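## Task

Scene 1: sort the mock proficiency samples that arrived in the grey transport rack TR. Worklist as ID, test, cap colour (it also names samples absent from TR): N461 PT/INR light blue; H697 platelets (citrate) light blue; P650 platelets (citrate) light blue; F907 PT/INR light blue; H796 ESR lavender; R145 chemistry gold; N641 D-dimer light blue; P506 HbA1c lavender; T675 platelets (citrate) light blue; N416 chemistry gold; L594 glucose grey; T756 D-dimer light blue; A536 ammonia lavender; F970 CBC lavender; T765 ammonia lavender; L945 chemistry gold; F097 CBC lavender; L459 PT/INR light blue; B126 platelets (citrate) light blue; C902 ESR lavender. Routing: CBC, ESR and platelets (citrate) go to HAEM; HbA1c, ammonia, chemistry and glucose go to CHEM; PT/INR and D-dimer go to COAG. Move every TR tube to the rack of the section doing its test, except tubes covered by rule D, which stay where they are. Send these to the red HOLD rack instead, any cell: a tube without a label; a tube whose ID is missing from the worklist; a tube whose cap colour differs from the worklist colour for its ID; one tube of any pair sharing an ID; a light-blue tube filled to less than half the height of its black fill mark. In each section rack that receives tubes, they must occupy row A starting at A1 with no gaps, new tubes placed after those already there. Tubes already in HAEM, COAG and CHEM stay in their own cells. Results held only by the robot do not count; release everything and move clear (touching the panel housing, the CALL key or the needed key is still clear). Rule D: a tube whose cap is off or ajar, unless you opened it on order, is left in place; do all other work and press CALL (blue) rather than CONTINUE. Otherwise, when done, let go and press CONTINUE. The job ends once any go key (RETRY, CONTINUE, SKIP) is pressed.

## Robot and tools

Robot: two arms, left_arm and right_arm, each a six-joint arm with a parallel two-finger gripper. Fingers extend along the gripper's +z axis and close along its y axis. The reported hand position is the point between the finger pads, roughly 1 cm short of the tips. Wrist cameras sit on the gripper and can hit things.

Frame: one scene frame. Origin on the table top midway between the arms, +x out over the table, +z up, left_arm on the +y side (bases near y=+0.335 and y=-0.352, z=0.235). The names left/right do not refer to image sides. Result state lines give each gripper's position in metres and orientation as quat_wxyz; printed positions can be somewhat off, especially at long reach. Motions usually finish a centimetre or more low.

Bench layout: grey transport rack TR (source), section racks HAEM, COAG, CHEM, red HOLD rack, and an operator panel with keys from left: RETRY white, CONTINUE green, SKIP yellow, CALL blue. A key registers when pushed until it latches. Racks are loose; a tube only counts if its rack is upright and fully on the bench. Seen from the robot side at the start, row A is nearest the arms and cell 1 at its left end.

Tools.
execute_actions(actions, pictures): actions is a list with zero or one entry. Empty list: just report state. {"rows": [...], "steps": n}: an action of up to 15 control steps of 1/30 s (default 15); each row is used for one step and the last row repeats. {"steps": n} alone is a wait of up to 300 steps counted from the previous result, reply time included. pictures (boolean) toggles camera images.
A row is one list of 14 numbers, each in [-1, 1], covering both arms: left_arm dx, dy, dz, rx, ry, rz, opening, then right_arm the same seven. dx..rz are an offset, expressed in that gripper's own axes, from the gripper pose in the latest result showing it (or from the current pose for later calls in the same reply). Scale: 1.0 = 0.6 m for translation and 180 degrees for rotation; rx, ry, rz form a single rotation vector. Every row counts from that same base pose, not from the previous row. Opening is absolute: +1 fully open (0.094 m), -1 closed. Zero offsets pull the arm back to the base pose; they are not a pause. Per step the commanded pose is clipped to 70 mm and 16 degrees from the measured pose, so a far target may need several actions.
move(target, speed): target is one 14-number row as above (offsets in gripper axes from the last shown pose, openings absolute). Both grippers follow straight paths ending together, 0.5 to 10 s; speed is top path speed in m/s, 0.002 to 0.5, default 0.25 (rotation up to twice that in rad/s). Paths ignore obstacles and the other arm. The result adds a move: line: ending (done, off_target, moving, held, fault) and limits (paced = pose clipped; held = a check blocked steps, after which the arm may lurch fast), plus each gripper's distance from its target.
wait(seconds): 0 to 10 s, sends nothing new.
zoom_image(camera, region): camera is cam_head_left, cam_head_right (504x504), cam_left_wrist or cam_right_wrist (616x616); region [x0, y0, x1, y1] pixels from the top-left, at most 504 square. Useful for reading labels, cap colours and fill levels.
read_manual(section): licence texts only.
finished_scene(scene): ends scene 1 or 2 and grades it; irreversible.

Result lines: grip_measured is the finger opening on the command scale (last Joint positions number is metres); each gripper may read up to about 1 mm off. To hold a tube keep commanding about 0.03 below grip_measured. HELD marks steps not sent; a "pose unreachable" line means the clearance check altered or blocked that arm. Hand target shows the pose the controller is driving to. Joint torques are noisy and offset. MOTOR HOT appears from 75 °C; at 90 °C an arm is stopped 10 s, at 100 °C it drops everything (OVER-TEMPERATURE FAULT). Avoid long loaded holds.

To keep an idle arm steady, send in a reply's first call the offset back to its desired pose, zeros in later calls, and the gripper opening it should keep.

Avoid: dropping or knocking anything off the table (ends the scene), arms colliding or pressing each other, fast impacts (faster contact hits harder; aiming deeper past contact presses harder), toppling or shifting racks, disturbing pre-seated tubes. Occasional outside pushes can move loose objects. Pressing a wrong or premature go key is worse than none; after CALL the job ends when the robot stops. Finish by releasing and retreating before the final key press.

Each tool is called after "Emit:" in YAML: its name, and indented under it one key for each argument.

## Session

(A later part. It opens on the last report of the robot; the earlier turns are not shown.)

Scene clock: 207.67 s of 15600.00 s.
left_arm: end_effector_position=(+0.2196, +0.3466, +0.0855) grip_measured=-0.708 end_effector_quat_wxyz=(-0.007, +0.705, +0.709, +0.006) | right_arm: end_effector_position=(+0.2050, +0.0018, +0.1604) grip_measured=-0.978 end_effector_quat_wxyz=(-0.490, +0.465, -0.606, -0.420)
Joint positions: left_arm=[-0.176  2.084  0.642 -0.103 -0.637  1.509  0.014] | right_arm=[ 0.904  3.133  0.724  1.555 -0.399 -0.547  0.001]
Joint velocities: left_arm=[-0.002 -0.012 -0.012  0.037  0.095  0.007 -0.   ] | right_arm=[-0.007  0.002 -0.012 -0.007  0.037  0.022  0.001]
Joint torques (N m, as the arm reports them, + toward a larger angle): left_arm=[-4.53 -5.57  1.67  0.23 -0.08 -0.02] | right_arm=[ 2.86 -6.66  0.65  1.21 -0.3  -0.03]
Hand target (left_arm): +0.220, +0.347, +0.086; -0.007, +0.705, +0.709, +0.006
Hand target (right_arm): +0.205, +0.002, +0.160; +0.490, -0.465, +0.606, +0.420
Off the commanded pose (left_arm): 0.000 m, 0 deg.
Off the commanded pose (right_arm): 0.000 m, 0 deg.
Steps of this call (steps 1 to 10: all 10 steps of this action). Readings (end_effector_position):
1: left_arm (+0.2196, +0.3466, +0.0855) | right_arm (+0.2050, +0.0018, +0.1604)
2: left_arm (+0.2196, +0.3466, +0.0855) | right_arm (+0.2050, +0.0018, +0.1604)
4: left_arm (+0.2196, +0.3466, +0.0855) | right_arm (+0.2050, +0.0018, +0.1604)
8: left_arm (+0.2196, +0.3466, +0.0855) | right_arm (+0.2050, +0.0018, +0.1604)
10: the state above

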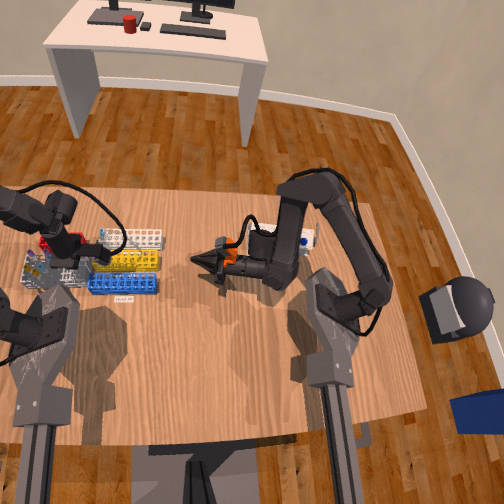

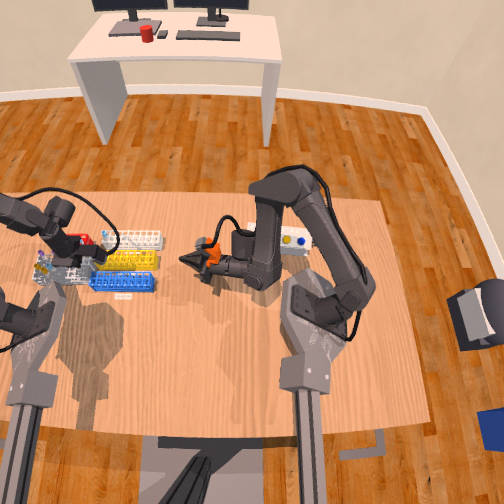

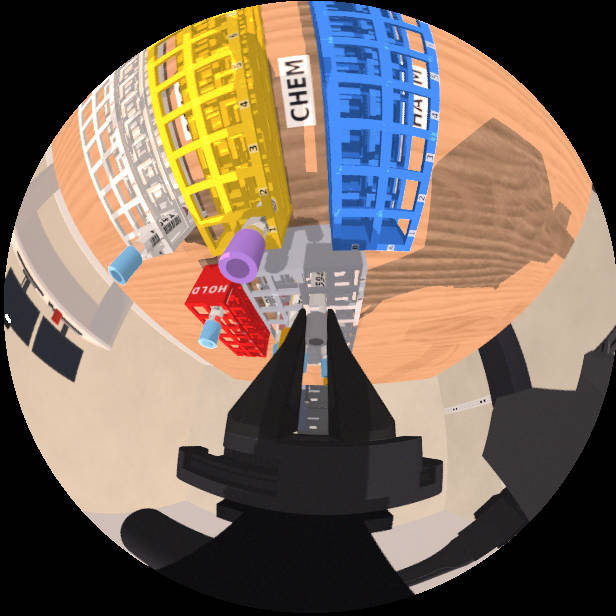

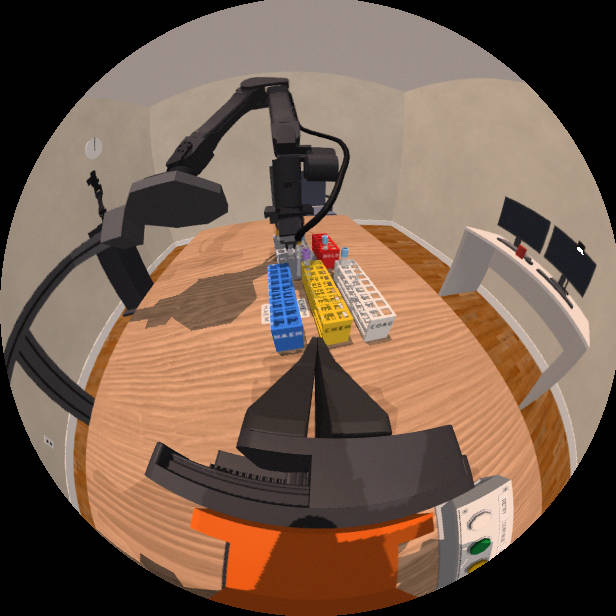

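Emit:
move:
  target: [0,0.014,-0.175,0,0,0,-0.73,0,0,0,0,0,0,-1]
  speed: 0.18

Emit:
move:
  target: [-0.163,0.06,0,-0.004,-0.012,0,-0.73,0,0,0,0,0,0,-1]
  speed: 0.2

Emit:
execute_actions:
  actions:
    - {"rows":[[-0.005,-0.011,0.045,0.004,0,0.003,-0.73,0,0,0,0,0,0,-1]]}

Emit:
zoom_image:
  camera: "cam_left_wrist"
  region: [240,200,400,360]

Scene clock: 214.30 s of 15600.00 s.
left_arm: end_effector_position=(+0.2247, +0.3489, +0.1833) grip_measured=-0.715 end_effector_quat_wxyz=(-0.016, +0.705, +0.709, +0.009) | right_arm: end_effector_position=(+0.2050, +0.0018, +0.1604) grip_measured=-0.978 end_effector_quat_wxyz=(-0.490, +0.465, -0.606, -0.420)
Joint positions: left_arm=[-0.403  1.836  0.793 -0.686 -0.638  1.216  0.013] | right_arm=[ 0.904  3.133  0.724  1.555 -0.399 -0.547  0.001]
Joint velocities: left_arm=[-0.002  0.002 -0.017  0.037  0.081 -0.022 -0.   ] | right_arm=[-0.007  0.002 -0.027  0.037  0.022 -0.007  0.   ]
Joint torques (N m, as the arm reports them, + toward a larger angle): left_arm=[-5.45 -5.62  5.15  0.02  0.11 -0.03] | right_arm=[ 2.75 -6.75  0.71  1.23 -0.31 -0.02]
Hand target (left_arm): +0.229, +0.344, +0.191; -0.005, +0.706, +0.709, +0.006
Hand target (right_arm): +0.205, +0.002, +0.160; +0.490, -0.465, +0.606, +0.420
Off the commanded pose (left_arm): 0.009 m, 1 deg.
Off the commanded pose (right_arm): 0.000 m, 0 deg.
After step 90, 2.30 s passed at rest.
move: done

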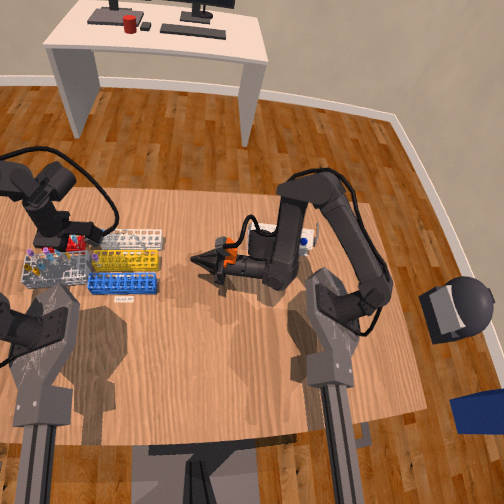

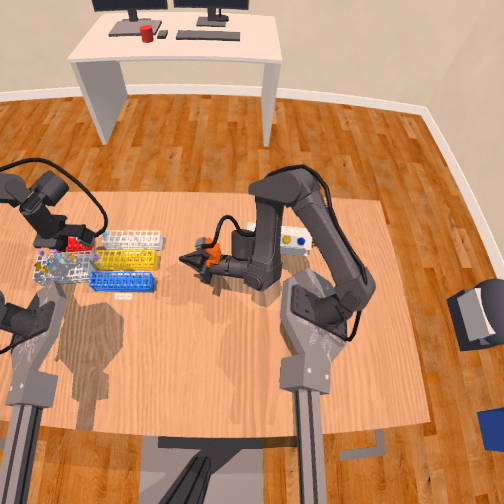

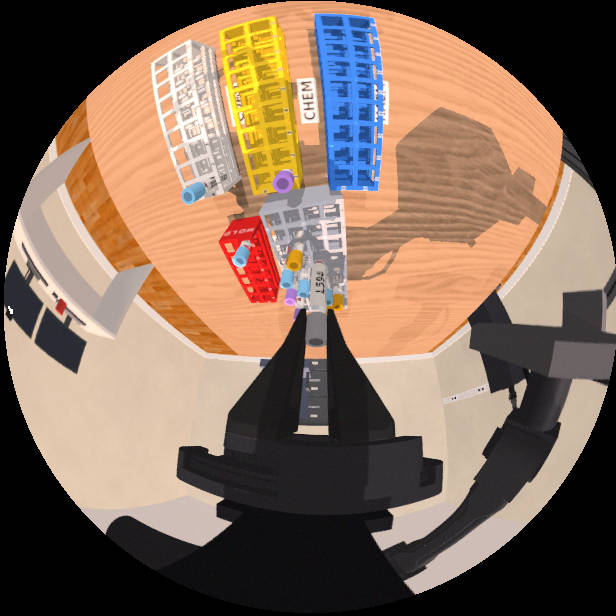

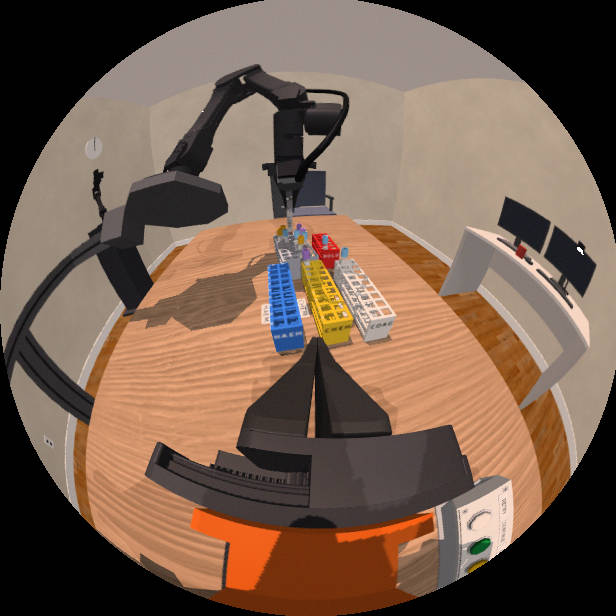

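Scene clock: 215.33 s of 15600.00 s.
left_arm: end_effector_position=(+0.2579, +0.2587, +0.1779) grip_measured=-0.715 end_effector_quat_wxyz=(-0.002, +0.704, +0.710, +0.008) | right_arm: end_effector_position=(+0.2050, +0.0018, +0.1604) grip_measured=-0.978 end_effector_quat_wxyz=(-0.490, +0.465, -0.606, -0.420)
Joint positions: left_arm=[-0.585  2.173  1.031 -0.681 -0.588  1.014  0.013] | right_arm=[ 0.904  3.133  0.724  1.555 -0.399 -0.547  0.001]
Joint velocities: left_arm=[-0.017 -0.002 -0.017 -0.051  0.022 -0.051  0.001] | right_arm=[ 0.007 -0.017  0.002 -0.007 -0.007 -0.066 -0.   ]
Joint torques (N m, as the arm reports them, + toward a larger angle): left_arm=[-5.92 -5.38  5.18  0.21  0.11 -0.02] | right_arm=[ 2.81 -6.68  0.69  1.2  -0.3  -0.03]
Hand target (left_arm): +0.259, +0.250, +0.179; +0.003, +0.705, +0.709, -0.000
Hand target (right_arm): +0.205, +0.002, +0.160; +0.490, -0.465, +0.606, +0.420
Off the commanded pose (left_arm): 0.008 m, 1 deg.
Off the commanded pose (right_arm): 0.000 m, 0 deg.
move: done

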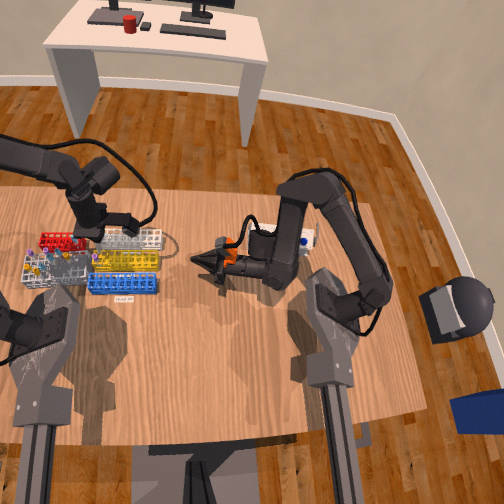

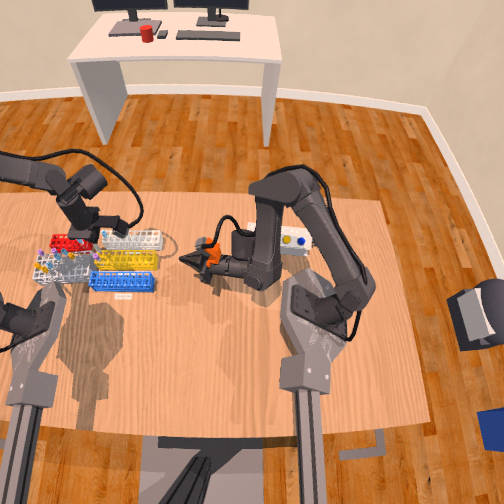

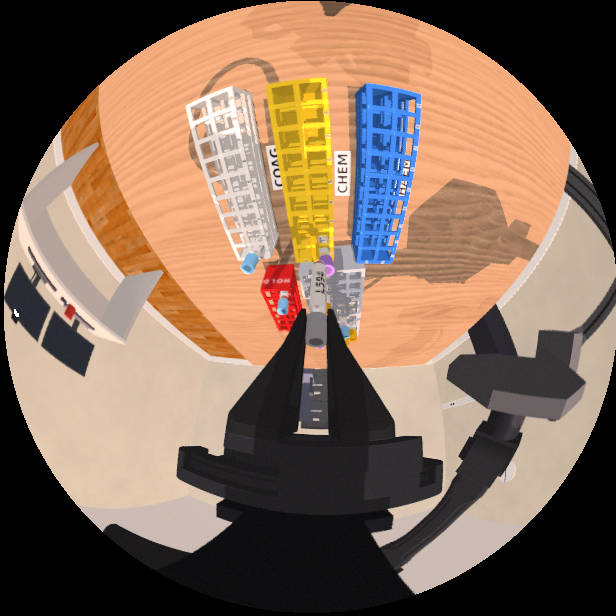

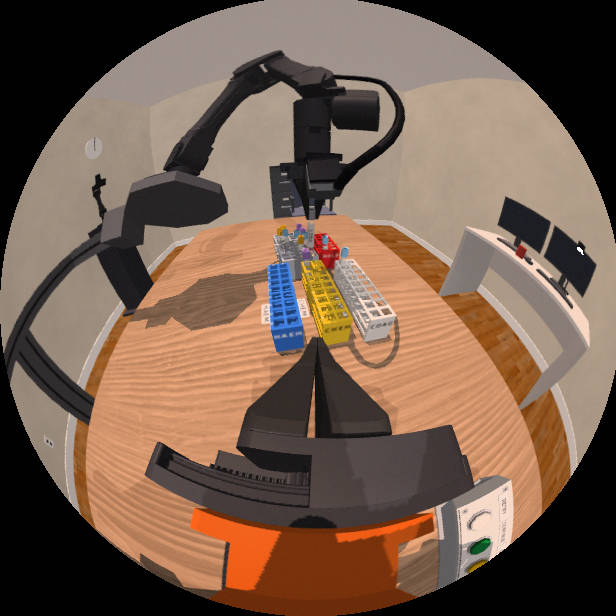

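Scene clock: 215.83 s of 15600.00 s.
left_arm: end_effector_position=(+0.2541, +0.2577, +0.1560) grip_measured=-0.715 end_effector_quat_wxyz=(-0.004, +0.704, +0.710, +0.003) | right_arm: end_effector_position=(+0.2050, +0.0018, +0.1604) grip_measured=-0.978 end_effector_quat_wxyz=(-0.490, +0.465, -0.606, -0.420)
Joint positions: left_arm=[-0.55   2.214  0.994 -0.588 -0.589  1.05   0.013] | right_arm=[ 0.904  3.133  0.724  1.555 -0.399 -0.547  0.001]
Joint velocities: left_arm=[-0.002 -0.012 -0.002  0.051 -0.051  0.007 -0.001] | right_arm=[ 0.007  0.012  0.007 -0.066 -0.022 -0.007 -0.   ]
Joint torques (N m, as the arm reports them, + toward a larger angle): left_arm=[-5.08 -5.51  2.68  0.4  -0.03  0.02] | right_arm=[ 2.7  -6.7   0.66  1.2  -0.33  0.  ]
Hand target (left_arm): +0.251, +0.256, +0.151; -0.007, +0.708, +0.706, +0.003
Hand target (right_arm): +0.205, +0.002, +0.160; +0.490, -0.465, +0.606, +0.420
Off the commanded pose (left_arm): 0.006 m, 1 deg.
Off the commanded pose (right_arm): 0.000 m, 0 deg.
Steps of this call (steps 1 to 15: all 15 steps of this action). Readings (end_effector_position):
1: left_arm (+0.2581, +0.2583, +0.1762) | right_arm (+0.2050, +0.0018, +0.1604)
2: left_arm (+0.2583, +0.2578, +0.1733) | right_arm (+0.2050, +0.0018, +0.1604)
4: left_arm (+0.2554, +0.2588, +0.1651) | right_arm (+0.2050, +0.0018, +0.1604)
8: left_arm (+0.2507, +0.2598, +0.1563) | right_arm (+0.2050, +0.0018, +0.1604)
15: the state above

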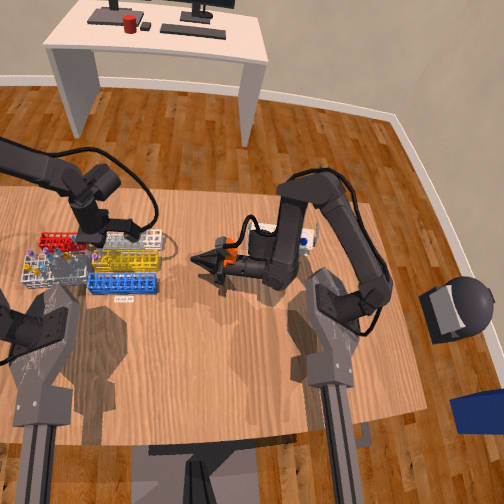

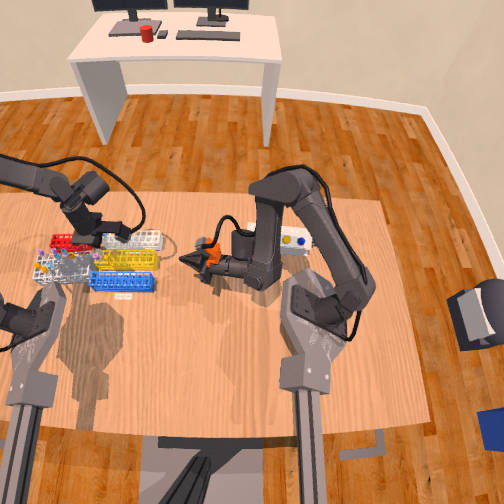

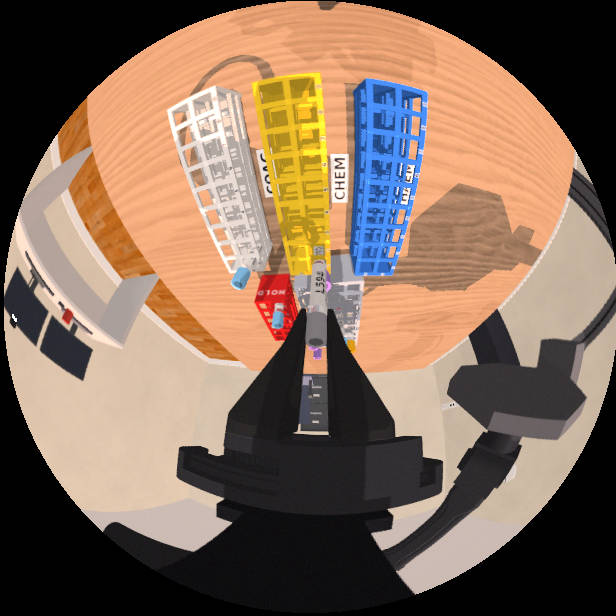

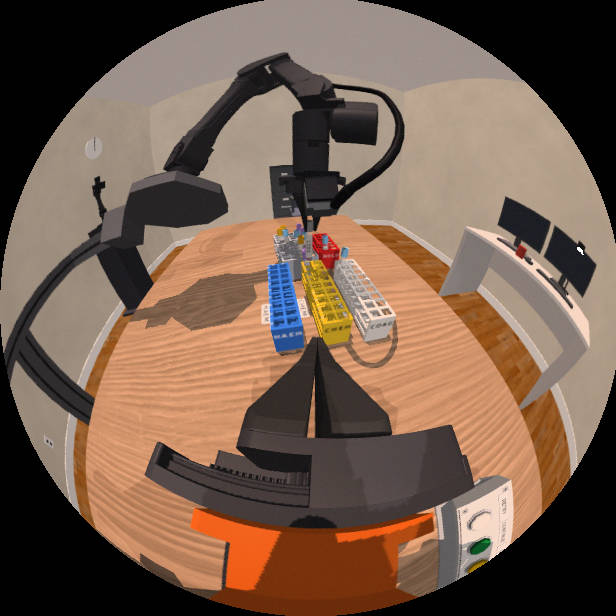

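Region (240, 200, 400, 360) of cam_left_wrist's 616x616 image, scaled by 3.150, with more detail than that image has.

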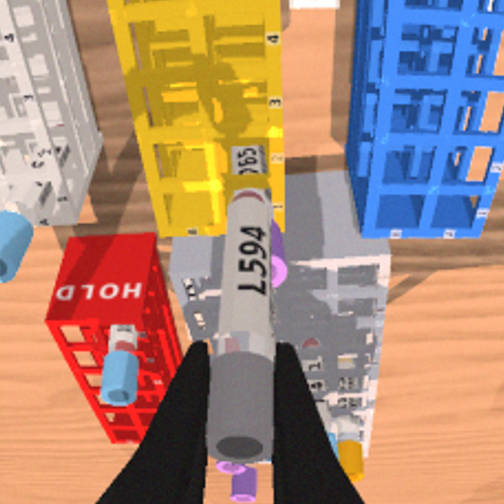

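Emit:
execute_actions:
  actions:
    - {"rows":[[-0.003,-0.005,0.036,0.001,0,0.003,-0.73,0,0,0,0,0,0,-1]]}

Emit:
zoom_image:
  camera: "cam_left_wrist"
  region: [240,200,400,360]

Scene clock: 221.03 s of 15600.00 s.
left_arm: end_effector_position=(+0.2559, +0.2574, +0.1405) grip_measured=-0.715 end_effector_quat_wxyz=(-0.001, +0.703, +0.711, +0.003) | right_arm: end_effector_position=(+0.2050, +0.0018, +0.1604) grip_measured=-0.978 end_effector_quat_wxyz=(-0.490, +0.465, -0.606, -0.420)
Joint positions: left_arm=[-0.519  2.245  0.975 -0.51  -0.594  1.087  0.013] | right_arm=[ 0.904  3.133  0.724  1.555 -0.399 -0.547  0.001]
Joint velocities: left_arm=[-0.002  0.002  0.007  0.139  0.081 -0.037 -0.001] | right_arm=[ 0.007  0.002 -0.012 -0.066  0.066  0.022  0.001]
Joint torques (N m, as the arm reports them, + toward a larger angle): left_arm=[-5.34 -5.58  2.31  0.45 -0.09  0.07] | right_arm=[ 2.73 -6.75  0.68  1.19 -0.34 -0.01]
Hand target (left_arm): +0.251, +0.256, +0.135; -0.006, +0.707, +0.707, +0.002
Hand target (right_arm): +0.205, +0.002, +0.160; +0.490, -0.465, +0.606, +0.420
Off the commanded pose (left_arm): 0.008 m, 1 deg.
Off the commanded pose (right_arm): 0.000 m, 0 deg.
Steps of this call (steps 1 to 90: nothing new was sent; then 1.70 s passed at rest; steps 91 to 105: all 15 steps of this action). Readings (end_effector_position):
91: left_arm (+0.2554, +0.2570, +0.1548) | right_arm (+0.2050, +0.0018, +0.1604)
92: left_arm (+0.2561, +0.2568, +0.1525) | right_arm (+0.2050, +0.0018, +0.1604)
94: left_arm (+0.2554, +0.2576, +0.1466) | right_arm (+0.2050, +0.0018, +0.1604)
98: left_arm (+0.2530, +0.2587, +0.1406) | right_arm (+0.2050, +0.0018, +0.1604)
105: the state above

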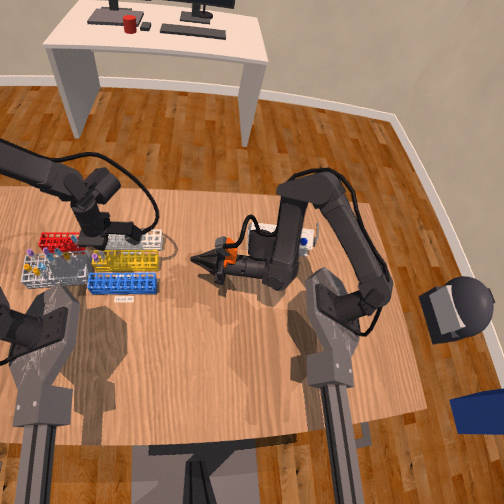

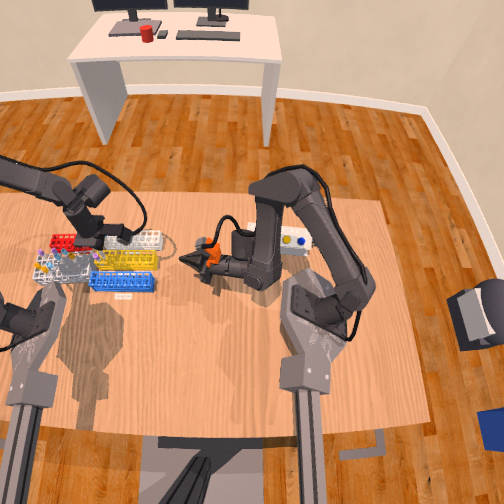

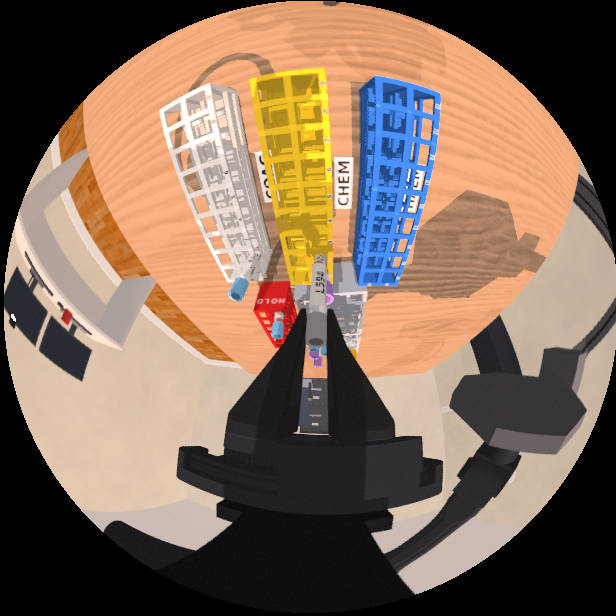

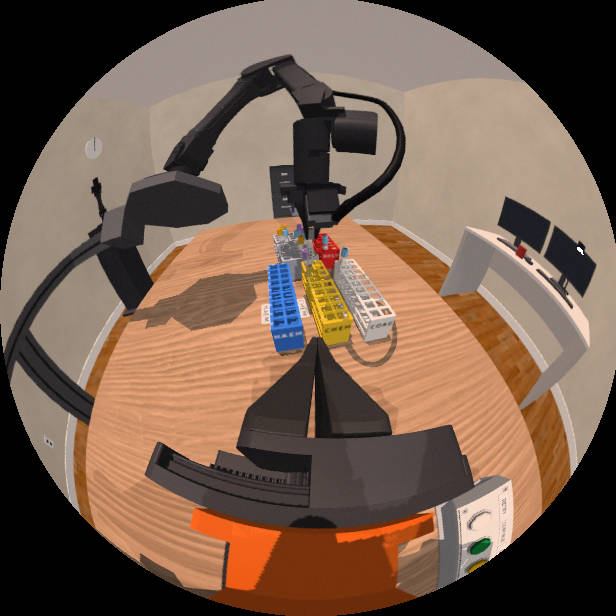

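Region (240, 200, 400, 360) of cam_left_wrist's 616x616 image, scaled by 3.150, with more detail than that image has.

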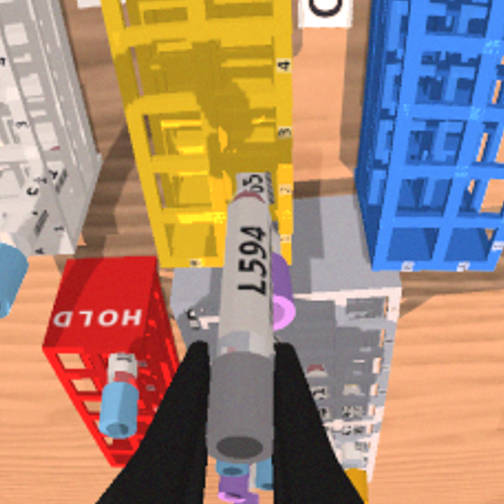

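Emit:
execute_actions:
  actions:
    - {"rows":[[0,-0.008,0.039,0.003,0.001,0.003,-0.73,0,0,0,0,0,0,-1]]}
  pictures: false

Scene clock: 223.87 s of 15600.00 s.
left_arm: end_effector_position=(+0.2565, +0.2589, +0.1229) grip_measured=-0.715 end_effector_quat_wxyz=(-0.000, +0.701, +0.713, +0.002) | right_arm: end_effector_position=(+0.2050, +0.0018, +0.1604) grip_measured=-0.978 end_effector_quat_wxyz=(-0.490, +0.465, -0.606, -0.420)
Joint positions: left_arm=[-0.481  2.282  0.958 -0.43  -0.6    1.127  0.013] | right_arm=[ 0.904  3.133  0.724  1.555 -0.399 -0.547  0.001]
Joint velocities: left_arm=[ 0.007 -0.007 -0.007  0.007 -0.051  0.051  0.   ] | right_arm=[-0.007 -0.007 -0.007 -0.022  0.007  0.007  0.001]
Joint torques (N m, as the arm reports them, + toward a larger angle): left_arm=[-5.41 -5.57  1.94  0.43 -0.07  0.09] | right_arm=[ 2.74 -6.69  0.71  1.2  -0.32  0.  ]
Hand target (left_arm): +0.251, +0.258, +0.117; -0.005, +0.706, +0.708, +0.001
Hand target (right_arm): +0.205, +0.002, +0.160; +0.490, -0.465, +0.606, +0.420
Off the commanded pose (left_arm): 0.008 m, 1 deg.
Off the commanded pose (right_arm): 0.000 m, 0 deg.
Steps of this call (steps 1 to 70: nothing new was sent; steps 71 to 85: all 15 steps of this action). Readings (end_effector_position):
71: left_arm (+0.2568, +0.2569, +0.1390) | right_arm (+0.2050, +0.0018, +0.1604)
72: left_arm (+0.2576, +0.2568, +0.1365) | right_arm (+0.2050, +0.0018, +0.1604)
74: left_arm (+0.2565, +0.2582, +0.1297) | right_arm (+0.2050, +0.0018, +0.1604)
78: left_arm (+0.2535, +0.2601, +0.1229) | right_arm (+0.2050, +0.0018, +0.1604)
85: the state above

It cleared the rim. Seating it, then heading for the gold tube at C7.

Emit:
execute_actions:
  actions:
    - {"rows":[[-0.002,-0.012,0.039,0.004,0,0.005,-0.73,0,0,0,0,0,0,-1]],"steps":13}
  pictures: false

Emit:
execute_actions:
  actions:
    - {"rows":[[-0.002,-0.009,0.038,0.004,0,0.005,-0.73,0,0,0,0,0,0,-1]],"steps":13}
  pictures: false

Emit:
execute_actions:
  actions:
    - {"rows":[[0,0,0,0,0,0,-0.46,0,0,0,0,0,0,-1]],"steps":8}
  pictures: false

Emit:
execute_actions:
  actions:
    - {"rows":[[0,0.005,-0.09,0,0,0,-0.46,0,0,0,0,0,0,-1]]}
  pictures: false

Emit:
move:
  target: [0.182,-0.018,0,-0.004,-0.007,0.003,-0.46,0,0,0,0,0,0,-1]

Emit:
zoom_image:
  camera: "cam_left_wrist"
  region: [240,200,400,360]

Scene clock: 232.73 s of 15600.00 s.
left_arm: end_effector_position=(+0.2548, +0.2592, +0.1052) grip_measured=-0.715 end_effector_quat_wxyz=(-0.001, +0.702, +0.712, -0.000) | right_arm: end_effector_position=(+0.2050, +0.0018, +0.1604) grip_measured=-0.978 end_effector_quat_wxyz=(-0.490, +0.465, -0.606, -0.420)
Joint positions: left_arm=[-0.446  2.323  0.942 -0.353 -0.601  1.168  0.013] | right_arm=[ 0.904  3.133  0.724  1.555 -0.399 -0.547  0.001]
Joint velocities: left_arm=[0.012 0.002 0.002 0.051 0.051 0.051 0.   ] | right_arm=[ 0.002 -0.002 -0.007 -0.037 -0.066  0.037  0.001]
Joint torques (N m, as the arm reports them, + toward a larger angle): left_arm=[-5.27 -5.64  1.7   0.42 -0.04  0.02] | right_arm=[ 2.79 -6.66  0.75  1.19 -0.34  0.01]
Hand target (left_arm): +0.249, +0.258, +0.100; -0.005, +0.707, +0.708, -0.002
Hand target (right_arm): +0.205, +0.002, +0.160; +0.490, -0.465, +0.606, +0.420
Off the commanded pose (left_arm): 0.008 m, 1 deg.
Off the commanded pose (right_arm): 0.000 m, 0 deg.
Steps of this call (steps 1 to 90: nothing new was sent; then 5.43 s passed at rest; steps 91 to 103: all 13 steps of this action). Readings (end_effector_position):
91: left_arm (+0.2572, +0.2584, +0.1214) | right_arm (+0.2050, +0.0018, +0.1604)
92: left_arm (+0.2576, +0.2582, +0.1188) | right_arm (+0.2050, +0.0018, +0.1604)
94: left_arm (+0.2558, +0.2591, +0.1120) | right_arm (+0.2050, +0.0018, +0.1604)
98: left_arm (+0.2524, +0.2602, +0.1053) | right_arm (+0.2050, +0.0018, +0.1604)
103: the state above

Scene clock: 233.17 s of 15600.00 s.
left_arm: end_effector_position=(+0.2563, +0.2593, +0.0882) grip_measured=-0.715 end_effector_quat_wxyz=(-0.001, +0.702, +0.712, -0.002) | right_arm: end_effector_position=(+0.2050, +0.0018, +0.1604) grip_measured=-0.978 end_effector_quat_wxyz=(-0.490, +0.465, -0.606, -0.420)
Joint positions: left_arm=[-0.409  2.37   0.942 -0.283 -0.603  1.211  0.013] | right_arm=[ 0.904  3.133  0.724  1.555 -0.399 -0.547  0.001]
Joint velocities: left_arm=[ 0.012 -0.012 -0.007  0.081 -0.022  0.007  0.001] | right_arm=[-0.012 -0.017 -0.007 -0.007 -0.066 -0.007 -0.   ]
Joint torques (N m, as the arm reports them, + toward a larger angle): left_arm=[-5.48 -5.81  1.06  0.39 -0.02  0.04] | right_arm=[ 2.8  -6.64  0.69  1.19 -0.29 -0.04]
Hand target (left_arm): +0.249, +0.258, +0.083; -0.006, +0.708, +0.707, -0.005
Hand target (right_arm): +0.205, +0.002, +0.160; +0.490, -0.465, +0.606, +0.420
Off the commanded pose (left_arm): 0.009 m, 1 deg.
Off the commanded pose (right_arm): 0.000 m, 0 deg.
Steps of this call (steps 1 to 13: all 13 steps of this action). Readings (end_effector_position):
1: left_arm (+0.2553, +0.2590, +0.1039) | right_arm (+0.2050, +0.0018, +0.1604)
2: left_arm (+0.2562, +0.2586, +0.1011) | right_arm (+0.2050, +0.0018, +0.1604)
4: left_arm (+0.2552, +0.2595, +0.0943) | right_arm (+0.2050, +0.0018, +0.1604)
8: left_arm (+0.2538, +0.2602, +0.0882) | right_arm (+0.2050, +0.0018, +0.1604)
13: the state above

Scene clock: 233.43 s of 15600.00 s.
left_arm: end_effector_position=(+0.2564, +0.2592, +0.0882) grip_measured=-0.462 end_effector_quat_wxyz=(-0.001, +0.702, +0.713, -0.002) | right_arm: end_effector_position=(+0.2050, +0.0018, +0.1604) grip_measured=-0.978 end_effector_quat_wxyz=(-0.490, +0.465, -0.606, -0.420)
Joint positions: left_arm=[-0.409  2.37   0.942 -0.283 -0.603  1.211  0.025] | right_arm=[ 0.904  3.133  0.724  1.555 -0.399 -0.547  0.001]
Joint velocities: left_arm=[ 0.002 -0.007 -0.002 -0.051  0.037 -0.022 -0.002] | right_arm=[ 0.002  0.002  0.002  0.051  0.051 -0.007 -0.001]
Joint torques (N m, as the arm reports them, + toward a larger angle): left_arm=[-5.55 -7.14  2.28  0.22 -0.04  0.01] | right_arm=[ 2.77 -6.75  0.72  1.19 -0.34 -0.03]
Hand target (left_arm): +0.256, +0.259, +0.088; -0.001, +0.702, +0.713, -0.002
Hand target (right_arm): +0.205, +0.002, +0.160; +0.490, -0.465, +0.606, +0.420
Off the commanded pose (left_arm): 0.000 m, 0 deg.
Off the commanded pose (right_arm): 0.000 m, 0 deg.
Steps of this call (steps 1 to 8: all 8 steps of this action). Readings (end_effector_position):
1: left_arm (+0.2564, +0.2592, +0.0882) | right_arm (+0.2050, +0.0018, +0.1604)
2: left_arm (+0.2564, +0.2592, +0.0882) | right_arm (+0.2050, +0.0018, +0.1604)
4: left_arm (+0.2564, +0.2592, +0.0882) | right_arm (+0.2050, +0.0018, +0.1604)
8: the state above

Scene clock: 233.93 s of 15600.00 s.
left_arm: end_effector_position=(+0.2618, +0.2616, +0.1379) grip_measured=-0.462 end_effector_quat_wxyz=(+0.001, +0.701, +0.713, +0.006) | right_arm: end_effector_position=(+0.2050, +0.0018, +0.1604) grip_measured=-0.978 end_effector_quat_wxyz=(-0.490, +0.465, -0.606, -0.420)
Joint positions: left_arm=[-0.499  2.245  0.981 -0.495 -0.603  1.109  0.025] | right_arm=[ 0.904  3.133  0.724  1.555 -0.399 -0.547  0.001]
Joint velocities: left_arm=[-0.002 -0.002  0.002 -0.066  0.066 -0.066  0.001] | right_arm=[-0.007 -0.007 -0.007  0.022 -0.007  0.051 -0.001]
Joint torques (N m, as the arm reports them, + toward a larger angle): left_arm=[-5.94 -7.29  4.25  0.14  0.12 -0.07] | right_arm=[ 2.79 -6.67  0.58  1.2  -0.31  0.  ]
Hand target (left_arm): +0.260, +0.259, +0.142; +0.001, +0.702, +0.712, -0.002
Hand target (right_arm): +0.205, +0.002, +0.160; +0.490, -0.465, +0.606, +0.420
Off the commanded pose (left_arm): 0.005 m, 1 deg.
Off the commanded pose (right_arm): 0.000 m, 0 deg.
Steps of this call (steps 1 to 15: all 15 steps of this action). Readings (end_effector_position):
1: left_arm (+0.2560, +0.2599, +0.0918) | right_arm (+0.2050, +0.0018, +0.1604)
2: left_arm (+0.2542, +0.2614, +0.0991) | right_arm (+0.2050, +0.0018, +0.1604)
4: left_arm (+0.2582, +0.2609, +0.1177) | right_arm (+0.2050, +0.0018, +0.1604)
8: left_arm (+0.2696, +0.2577, +0.1375) | right_arm (+0.2050, +0.0018, +0.1604)
15: the state above

Scene clock: 235.30 s of 15600.00 s.
left_arm: end_effector_position=(+0.2498, +0.3752, +0.1372) grip_measured=-0.462 end_effector_quat_wxyz=(-0.004, +0.704, +0.710, +0.003) | right_arm: end_effector_position=(+0.2050, +0.0018, +0.1604) grip_measured=-0.978 end_effector_quat_wxyz=(-0.490, +0.465, -0.606, -0.420)
Joint positions: left_arm=[-0.191  1.903  0.79  -0.441 -0.629  1.487  0.025] | right_arm=[ 0.904  3.133  0.724  1.555 -0.399 -0.547  0.001]
Joint velocities: left_arm=[ 0.002 -0.017  0.002 -0.095 -0.125  0.007  0.   ] | right_arm=[-0.007 -0.012  0.007 -0.066 -0.037 -0.022  0.   ]
Joint torques (N m, as the arm reports them, + toward a larger angle): left_arm=[-4.49 -7.06  1.65  0.36  0.07  0.09] | right_arm=[ 2.81 -6.71  0.66  1.17 -0.32 -0.01]
Hand target (left_arm): +0.249, +0.374, +0.139; +0.006, +0.705, +0.709, +0.002
Hand target (right_arm): +0.205, +0.002, +0.160; +0.490, -0.465, +0.606, +0.420
Off the commanded pose (left_arm): 0.005 m, 1 deg.
Off the commanded pose (right_arm): 0.000 m, 0 deg.
move: done

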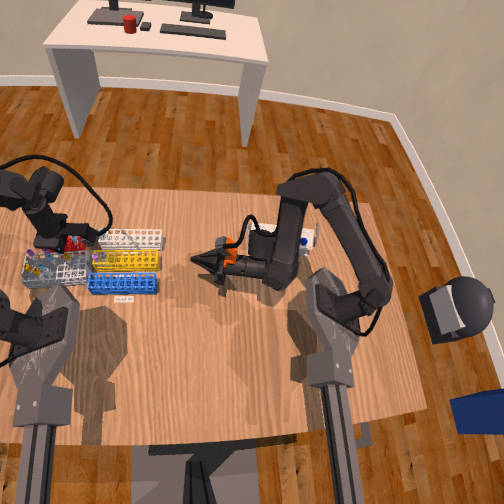

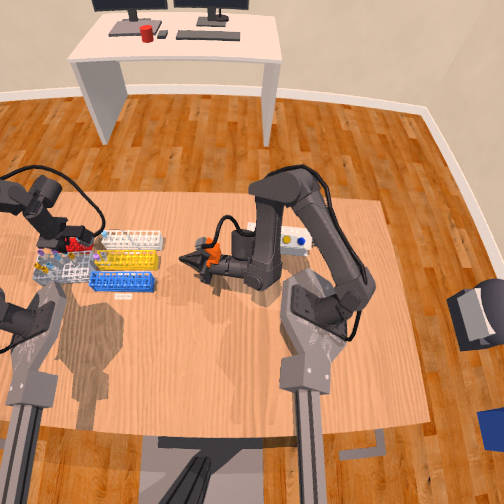

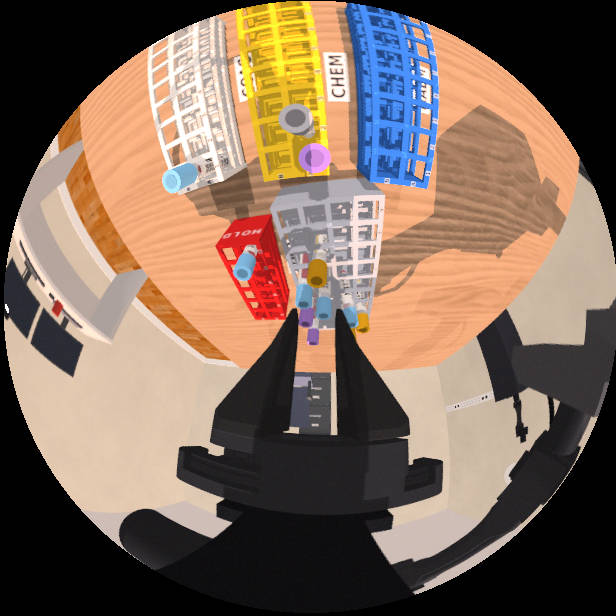

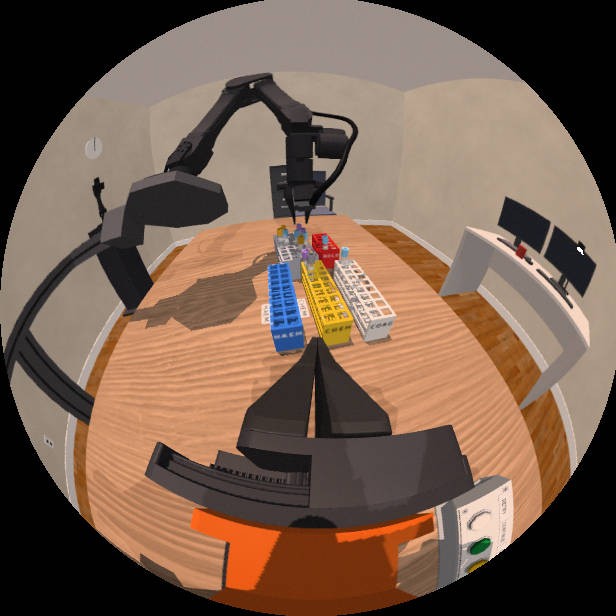

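Region (240, 200, 400, 360) of cam_left_wrist's 616x616 image, scaled by 3.150, with more detail than that image has.

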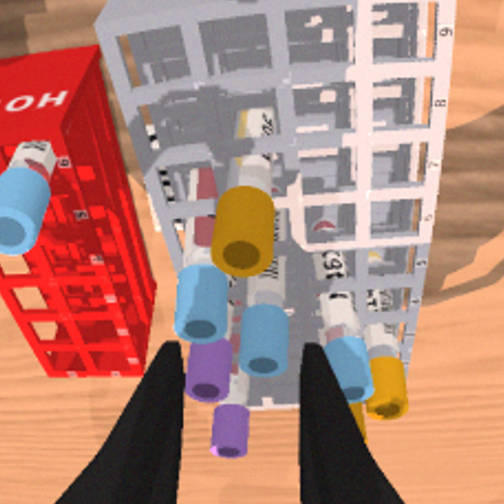

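Emit:
execute_actions:
  actions:
    - {"rows":[[-0.012,-0.011,0.051,0.002,-0.004,0.005,-0.46,0,0,0,0,0,0,-1]]}
  pictures: false

Emit:
execute_actions:
  actions:
    - {"rows":[[-0.009,-0.011,0.051,0.004,-0.003,0.004,-0.46,0,0,0,0,0,0,-1]]}
  pictures: false

Emit:
execute_actions:
  actions:
    - {"rows":[[0,0,0,0,0,0,-0.73,0,0,0,0,0,0,-1]],"steps":10}
  pictures: false

Emit:
move:
  target: [0,0.006,-0.175,0,0,0,-0.73,0,0,0,0,0,0,-1]
  speed: 0.15

Emit:
zoom_image:
  camera: "cam_left_wrist"
  region: [240,200,400,360]

Scene clock: 246.07 s of 15600.00 s.
left_arm: end_effector_position=(+0.2468, +0.3733, +0.1112) grip_measured=-0.462 end_effector_quat_wxyz=(-0.004, +0.705, +0.709, +0.004) | right_arm: end_effector_position=(+0.2050, +0.0018, +0.1604) grip_measured=-0.978 end_effector_quat_wxyz=(-0.490, +0.465, -0.606, -0.420)
Joint positions: left_arm=[-0.142  1.971  0.75  -0.296 -0.629  1.551  0.025] | right_arm=[ 0.904  3.133  0.724  1.555 -0.399 -0.547  0.001]
Joint velocities: left_arm=[-0.027  0.002 -0.002  0.081 -0.051 -0.007 -0.001] | right_arm=[-0.017  0.007  0.012 -0.051 -0.022 -0.125  0.   ]
Joint torques (N m, as the arm reports them, + toward a larger angle): left_arm=[-4.32 -4.74  1.57  0.38  0.08  0.06] | right_arm=[ 2.7  -6.66  0.68  1.19 -0.33 -0.03]
Hand target (left_arm): +0.242, +0.368, +0.107; -0.002, +0.710, +0.704, -0.004
Hand target (right_arm): +0.205, +0.002, +0.160; +0.490, -0.465, +0.606, +0.420
Off the commanded pose (left_arm): 0.008 m, 1 deg.
Off the commanded pose (right_arm): 0.000 m, 0 deg.
Steps of this call (steps 1 to 90: nothing new was sent; then 7.27 s passed at rest; steps 91 to 105: all 15 steps of this action). Readings (end_effector_position):
91: left_arm (+0.2504, +0.3750, +0.1350) | right_arm (+0.2050, +0.0018, +0.1604)
92: left_arm (+0.2508, +0.3750, +0.1308) | right_arm (+0.2050, +0.0018, +0.1604)
94: left_arm (+0.2465, +0.3750, +0.1208) | right_arm (+0.2050, +0.0018, +0.1604)
98: left_arm (+0.2403, +0.3736, +0.1115) | right_arm (+0.2050, +0.0018, +0.1604)
105: the state above

Scene clock: 246.57 s of 15600.00 s.
left_arm: end_effector_position=(+0.2455, +0.3735, +0.0853) grip_measured=-0.462 end_effector_quat_wxyz=(-0.006, +0.704, +0.710, +0.005) | right_arm: end_effector_position=(+0.2050, +0.0018, +0.1604) grip_measured=-0.978 end_effector_quat_wxyz=(-0.490, +0.465, -0.606, -0.420)
Joint positions: left_arm=[-0.088  2.052  0.734 -0.162 -0.629  1.614  0.025] | right_arm=[ 0.904  3.133  0.724  1.555 -0.399 -0.547  0.001]
Joint velocities: left_arm=[-0.022 -0.012 -0.007  0.125 -0.081  0.007 -0.   ] | right_arm=[ 0.012 -0.007 -0.012 -0.066  0.037 -0.037 -0.   ]
Joint torques (N m, as the arm reports them, + toward a larger angle): left_arm=[-4.75 -4.88  0.86  0.39  0.07  0.07] | right_arm=[ 2.82 -6.72  0.75  1.19 -0.32  0.01]
Hand target (left_arm): +0.240, +0.368, +0.081; -0.005, +0.710, +0.704, -0.004
Hand target (right_arm): +0.205, +0.002, +0.160; +0.490, -0.465, +0.606, +0.420
Off the commanded pose (left_arm): 0.009 m, 1 deg.
Off the commanded pose (right_arm): 0.000 m, 0 deg.
Steps of this call (steps 1 to 15: all 15 steps of this action). Readings (end_effector_position):
1: left_arm (+0.2476, +0.3733, +0.1091) | right_arm (+0.2050, +0.0018, +0.1604)
2: left_arm (+0.2486, +0.3736, +0.1047) | right_arm (+0.2050, +0.0018, +0.1604)
4: left_arm (+0.2455, +0.3741, +0.0943) | right_arm (+0.2050, +0.0018, +0.1604)
8: left_arm (+0.2397, +0.3733, +0.0855) | right_arm (+0.2050, +0.0018, +0.1604)
15: the state above

Scene clock: 246.90 s of 15600.00 s.
left_arm: end_effector_position=(+0.2456, +0.3735, +0.0853) grip_measured=-0.712 end_effector_quat_wxyz=(-0.006, +0.704, +0.710, +0.005) | right_arm: end_effector_position=(+0.2050, +0.0018, +0.1604) grip_measured=-0.978 end_effector_quat_wxyz=(-0.490, +0.465, -0.606, -0.420)
Joint positions: left_arm=[-0.088  2.052  0.734 -0.162 -0.629  1.614  0.014] | right_arm=[ 0.904  3.133  0.724  1.555 -0.399 -0.547  0.001]
Joint velocities: left_arm=[ 0.002  0.007  0.007 -0.007 -0.007  0.037 -0.   ] | right_arm=[-0.002  0.002 -0.002 -0.007  0.081  0.022  0.001]
Joint torques (N m, as the arm reports them, + toward a larger angle): left_arm=[-4.79 -6.15  1.85  0.28 -0.05 -0.01] | right_arm=[ 2.8  -6.67  0.7   1.17 -0.33  0.  ]
Hand target (left_arm): +0.246, +0.373, +0.085; -0.006, +0.704, +0.710, +0.005
Hand target (right_arm): +0.205, +0.002, +0.160; +0.490, -0.465, +0.606, +0.420
Off the commanded pose (left_arm): 0.000 m, 0 deg.
Off the commanded pose (right_arm): 0.000 m, 0 deg.
Steps of this call (steps 1 to 10: all 10 steps of this action). Readings (end_effector_position):
1: left_arm (+0.2456, +0.3735, +0.0853) | right_arm (+0.2050, +0.0018, +0.1604)
2: left_arm (+0.2456, +0.3735, +0.0853) | right_arm (+0.2050, +0.0018, +0.1604)
4: left_arm (+0.2456, +0.3735, +0.0853) | right_arm (+0.2050, +0.0018, +0.1604)
8: left_arm (+0.2456, +0.3735, +0.0853) | right_arm (+0.2050, +0.0018, +0.1604)
10: the state above

Scene clock: 248.53 s of 15600.00 s.
left_arm: end_effector_position=(+0.2450, +0.3732, +0.1820) grip_measured=-0.712 end_effector_quat_wxyz=(-0.013, +0.704, +0.710, +0.001) | right_arm: end_effector_position=(+0.2050, +0.0018, +0.1604) grip_measured=-0.978 end_effector_quat_wxyz=(-0.490, +0.465, -0.606, -0.420)
Joint positions: left_arm=[-0.3    1.819  0.861 -0.699 -0.633  1.338  0.014] | right_arm=[ 0.904  3.133  0.724  1.555 -0.399 -0.547  0.001]
Joint velocities: left_arm=[-0.007 -0.007 -0.012  0.022 -0.007  0.037  0.001] | right_arm=[-0.002 -0.002 -0.022 -0.007  0.007  0.007 -0.001]
Joint torques (N m, as the arm reports them, + toward a larger angle): left_arm=[-5.46 -6.24  5.01  0.01  0.01 -0.09] | right_arm=[ 2.83 -6.75  0.64  1.2  -0.32 -0.01]
Hand target (left_arm): +0.251, +0.372, +0.191; -0.004, +0.704, +0.710, +0.004
Hand target (right_arm): +0.205, +0.002, +0.160; +0.490, -0.465, +0.606, +0.420
Off the commanded pose (left_arm): 0.009 m, 1 deg.
Off the commanded pose (right_arm): 0.000 m, 0 deg.
move: done

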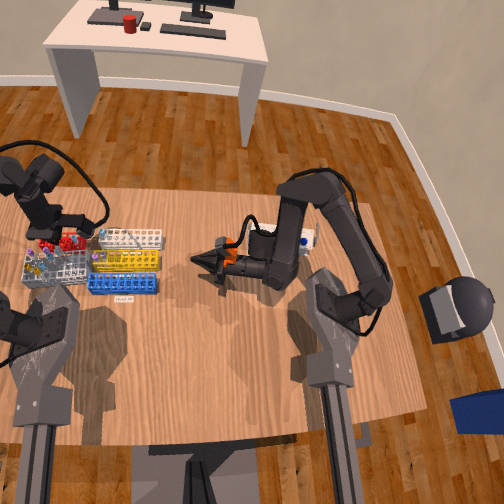

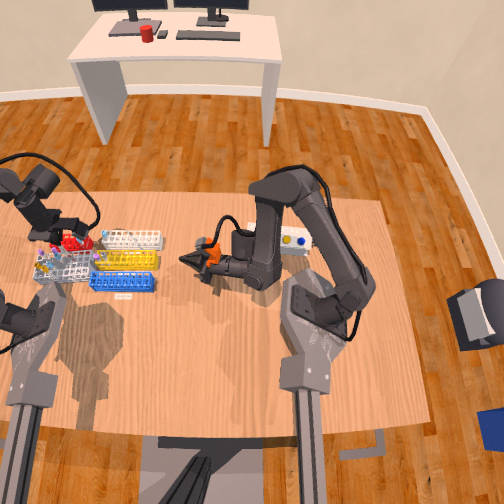

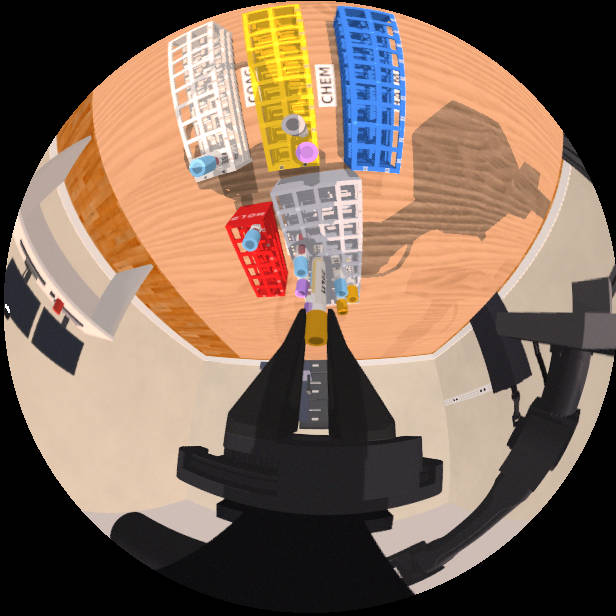

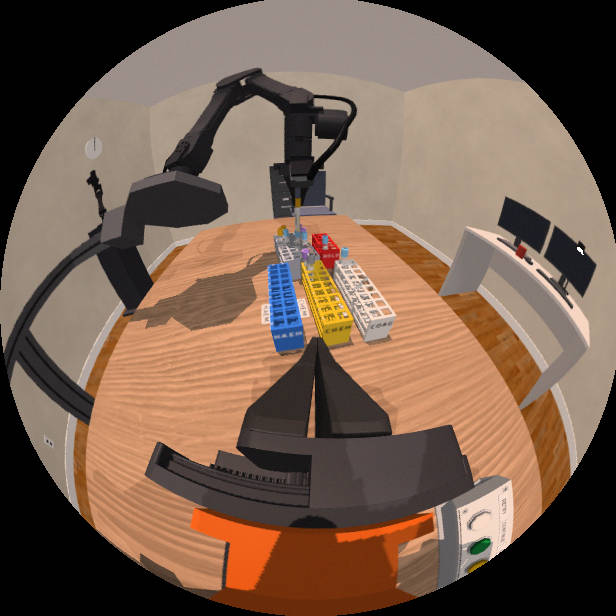

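Region (240, 200, 400, 360) of cam_left_wrist's 616x616 image, scaled by 3.150, with more detail than that image has.

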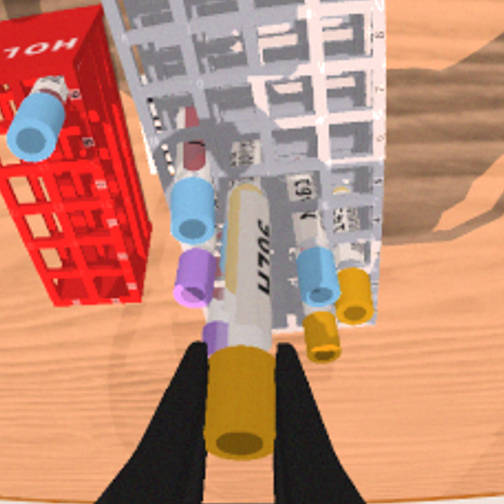

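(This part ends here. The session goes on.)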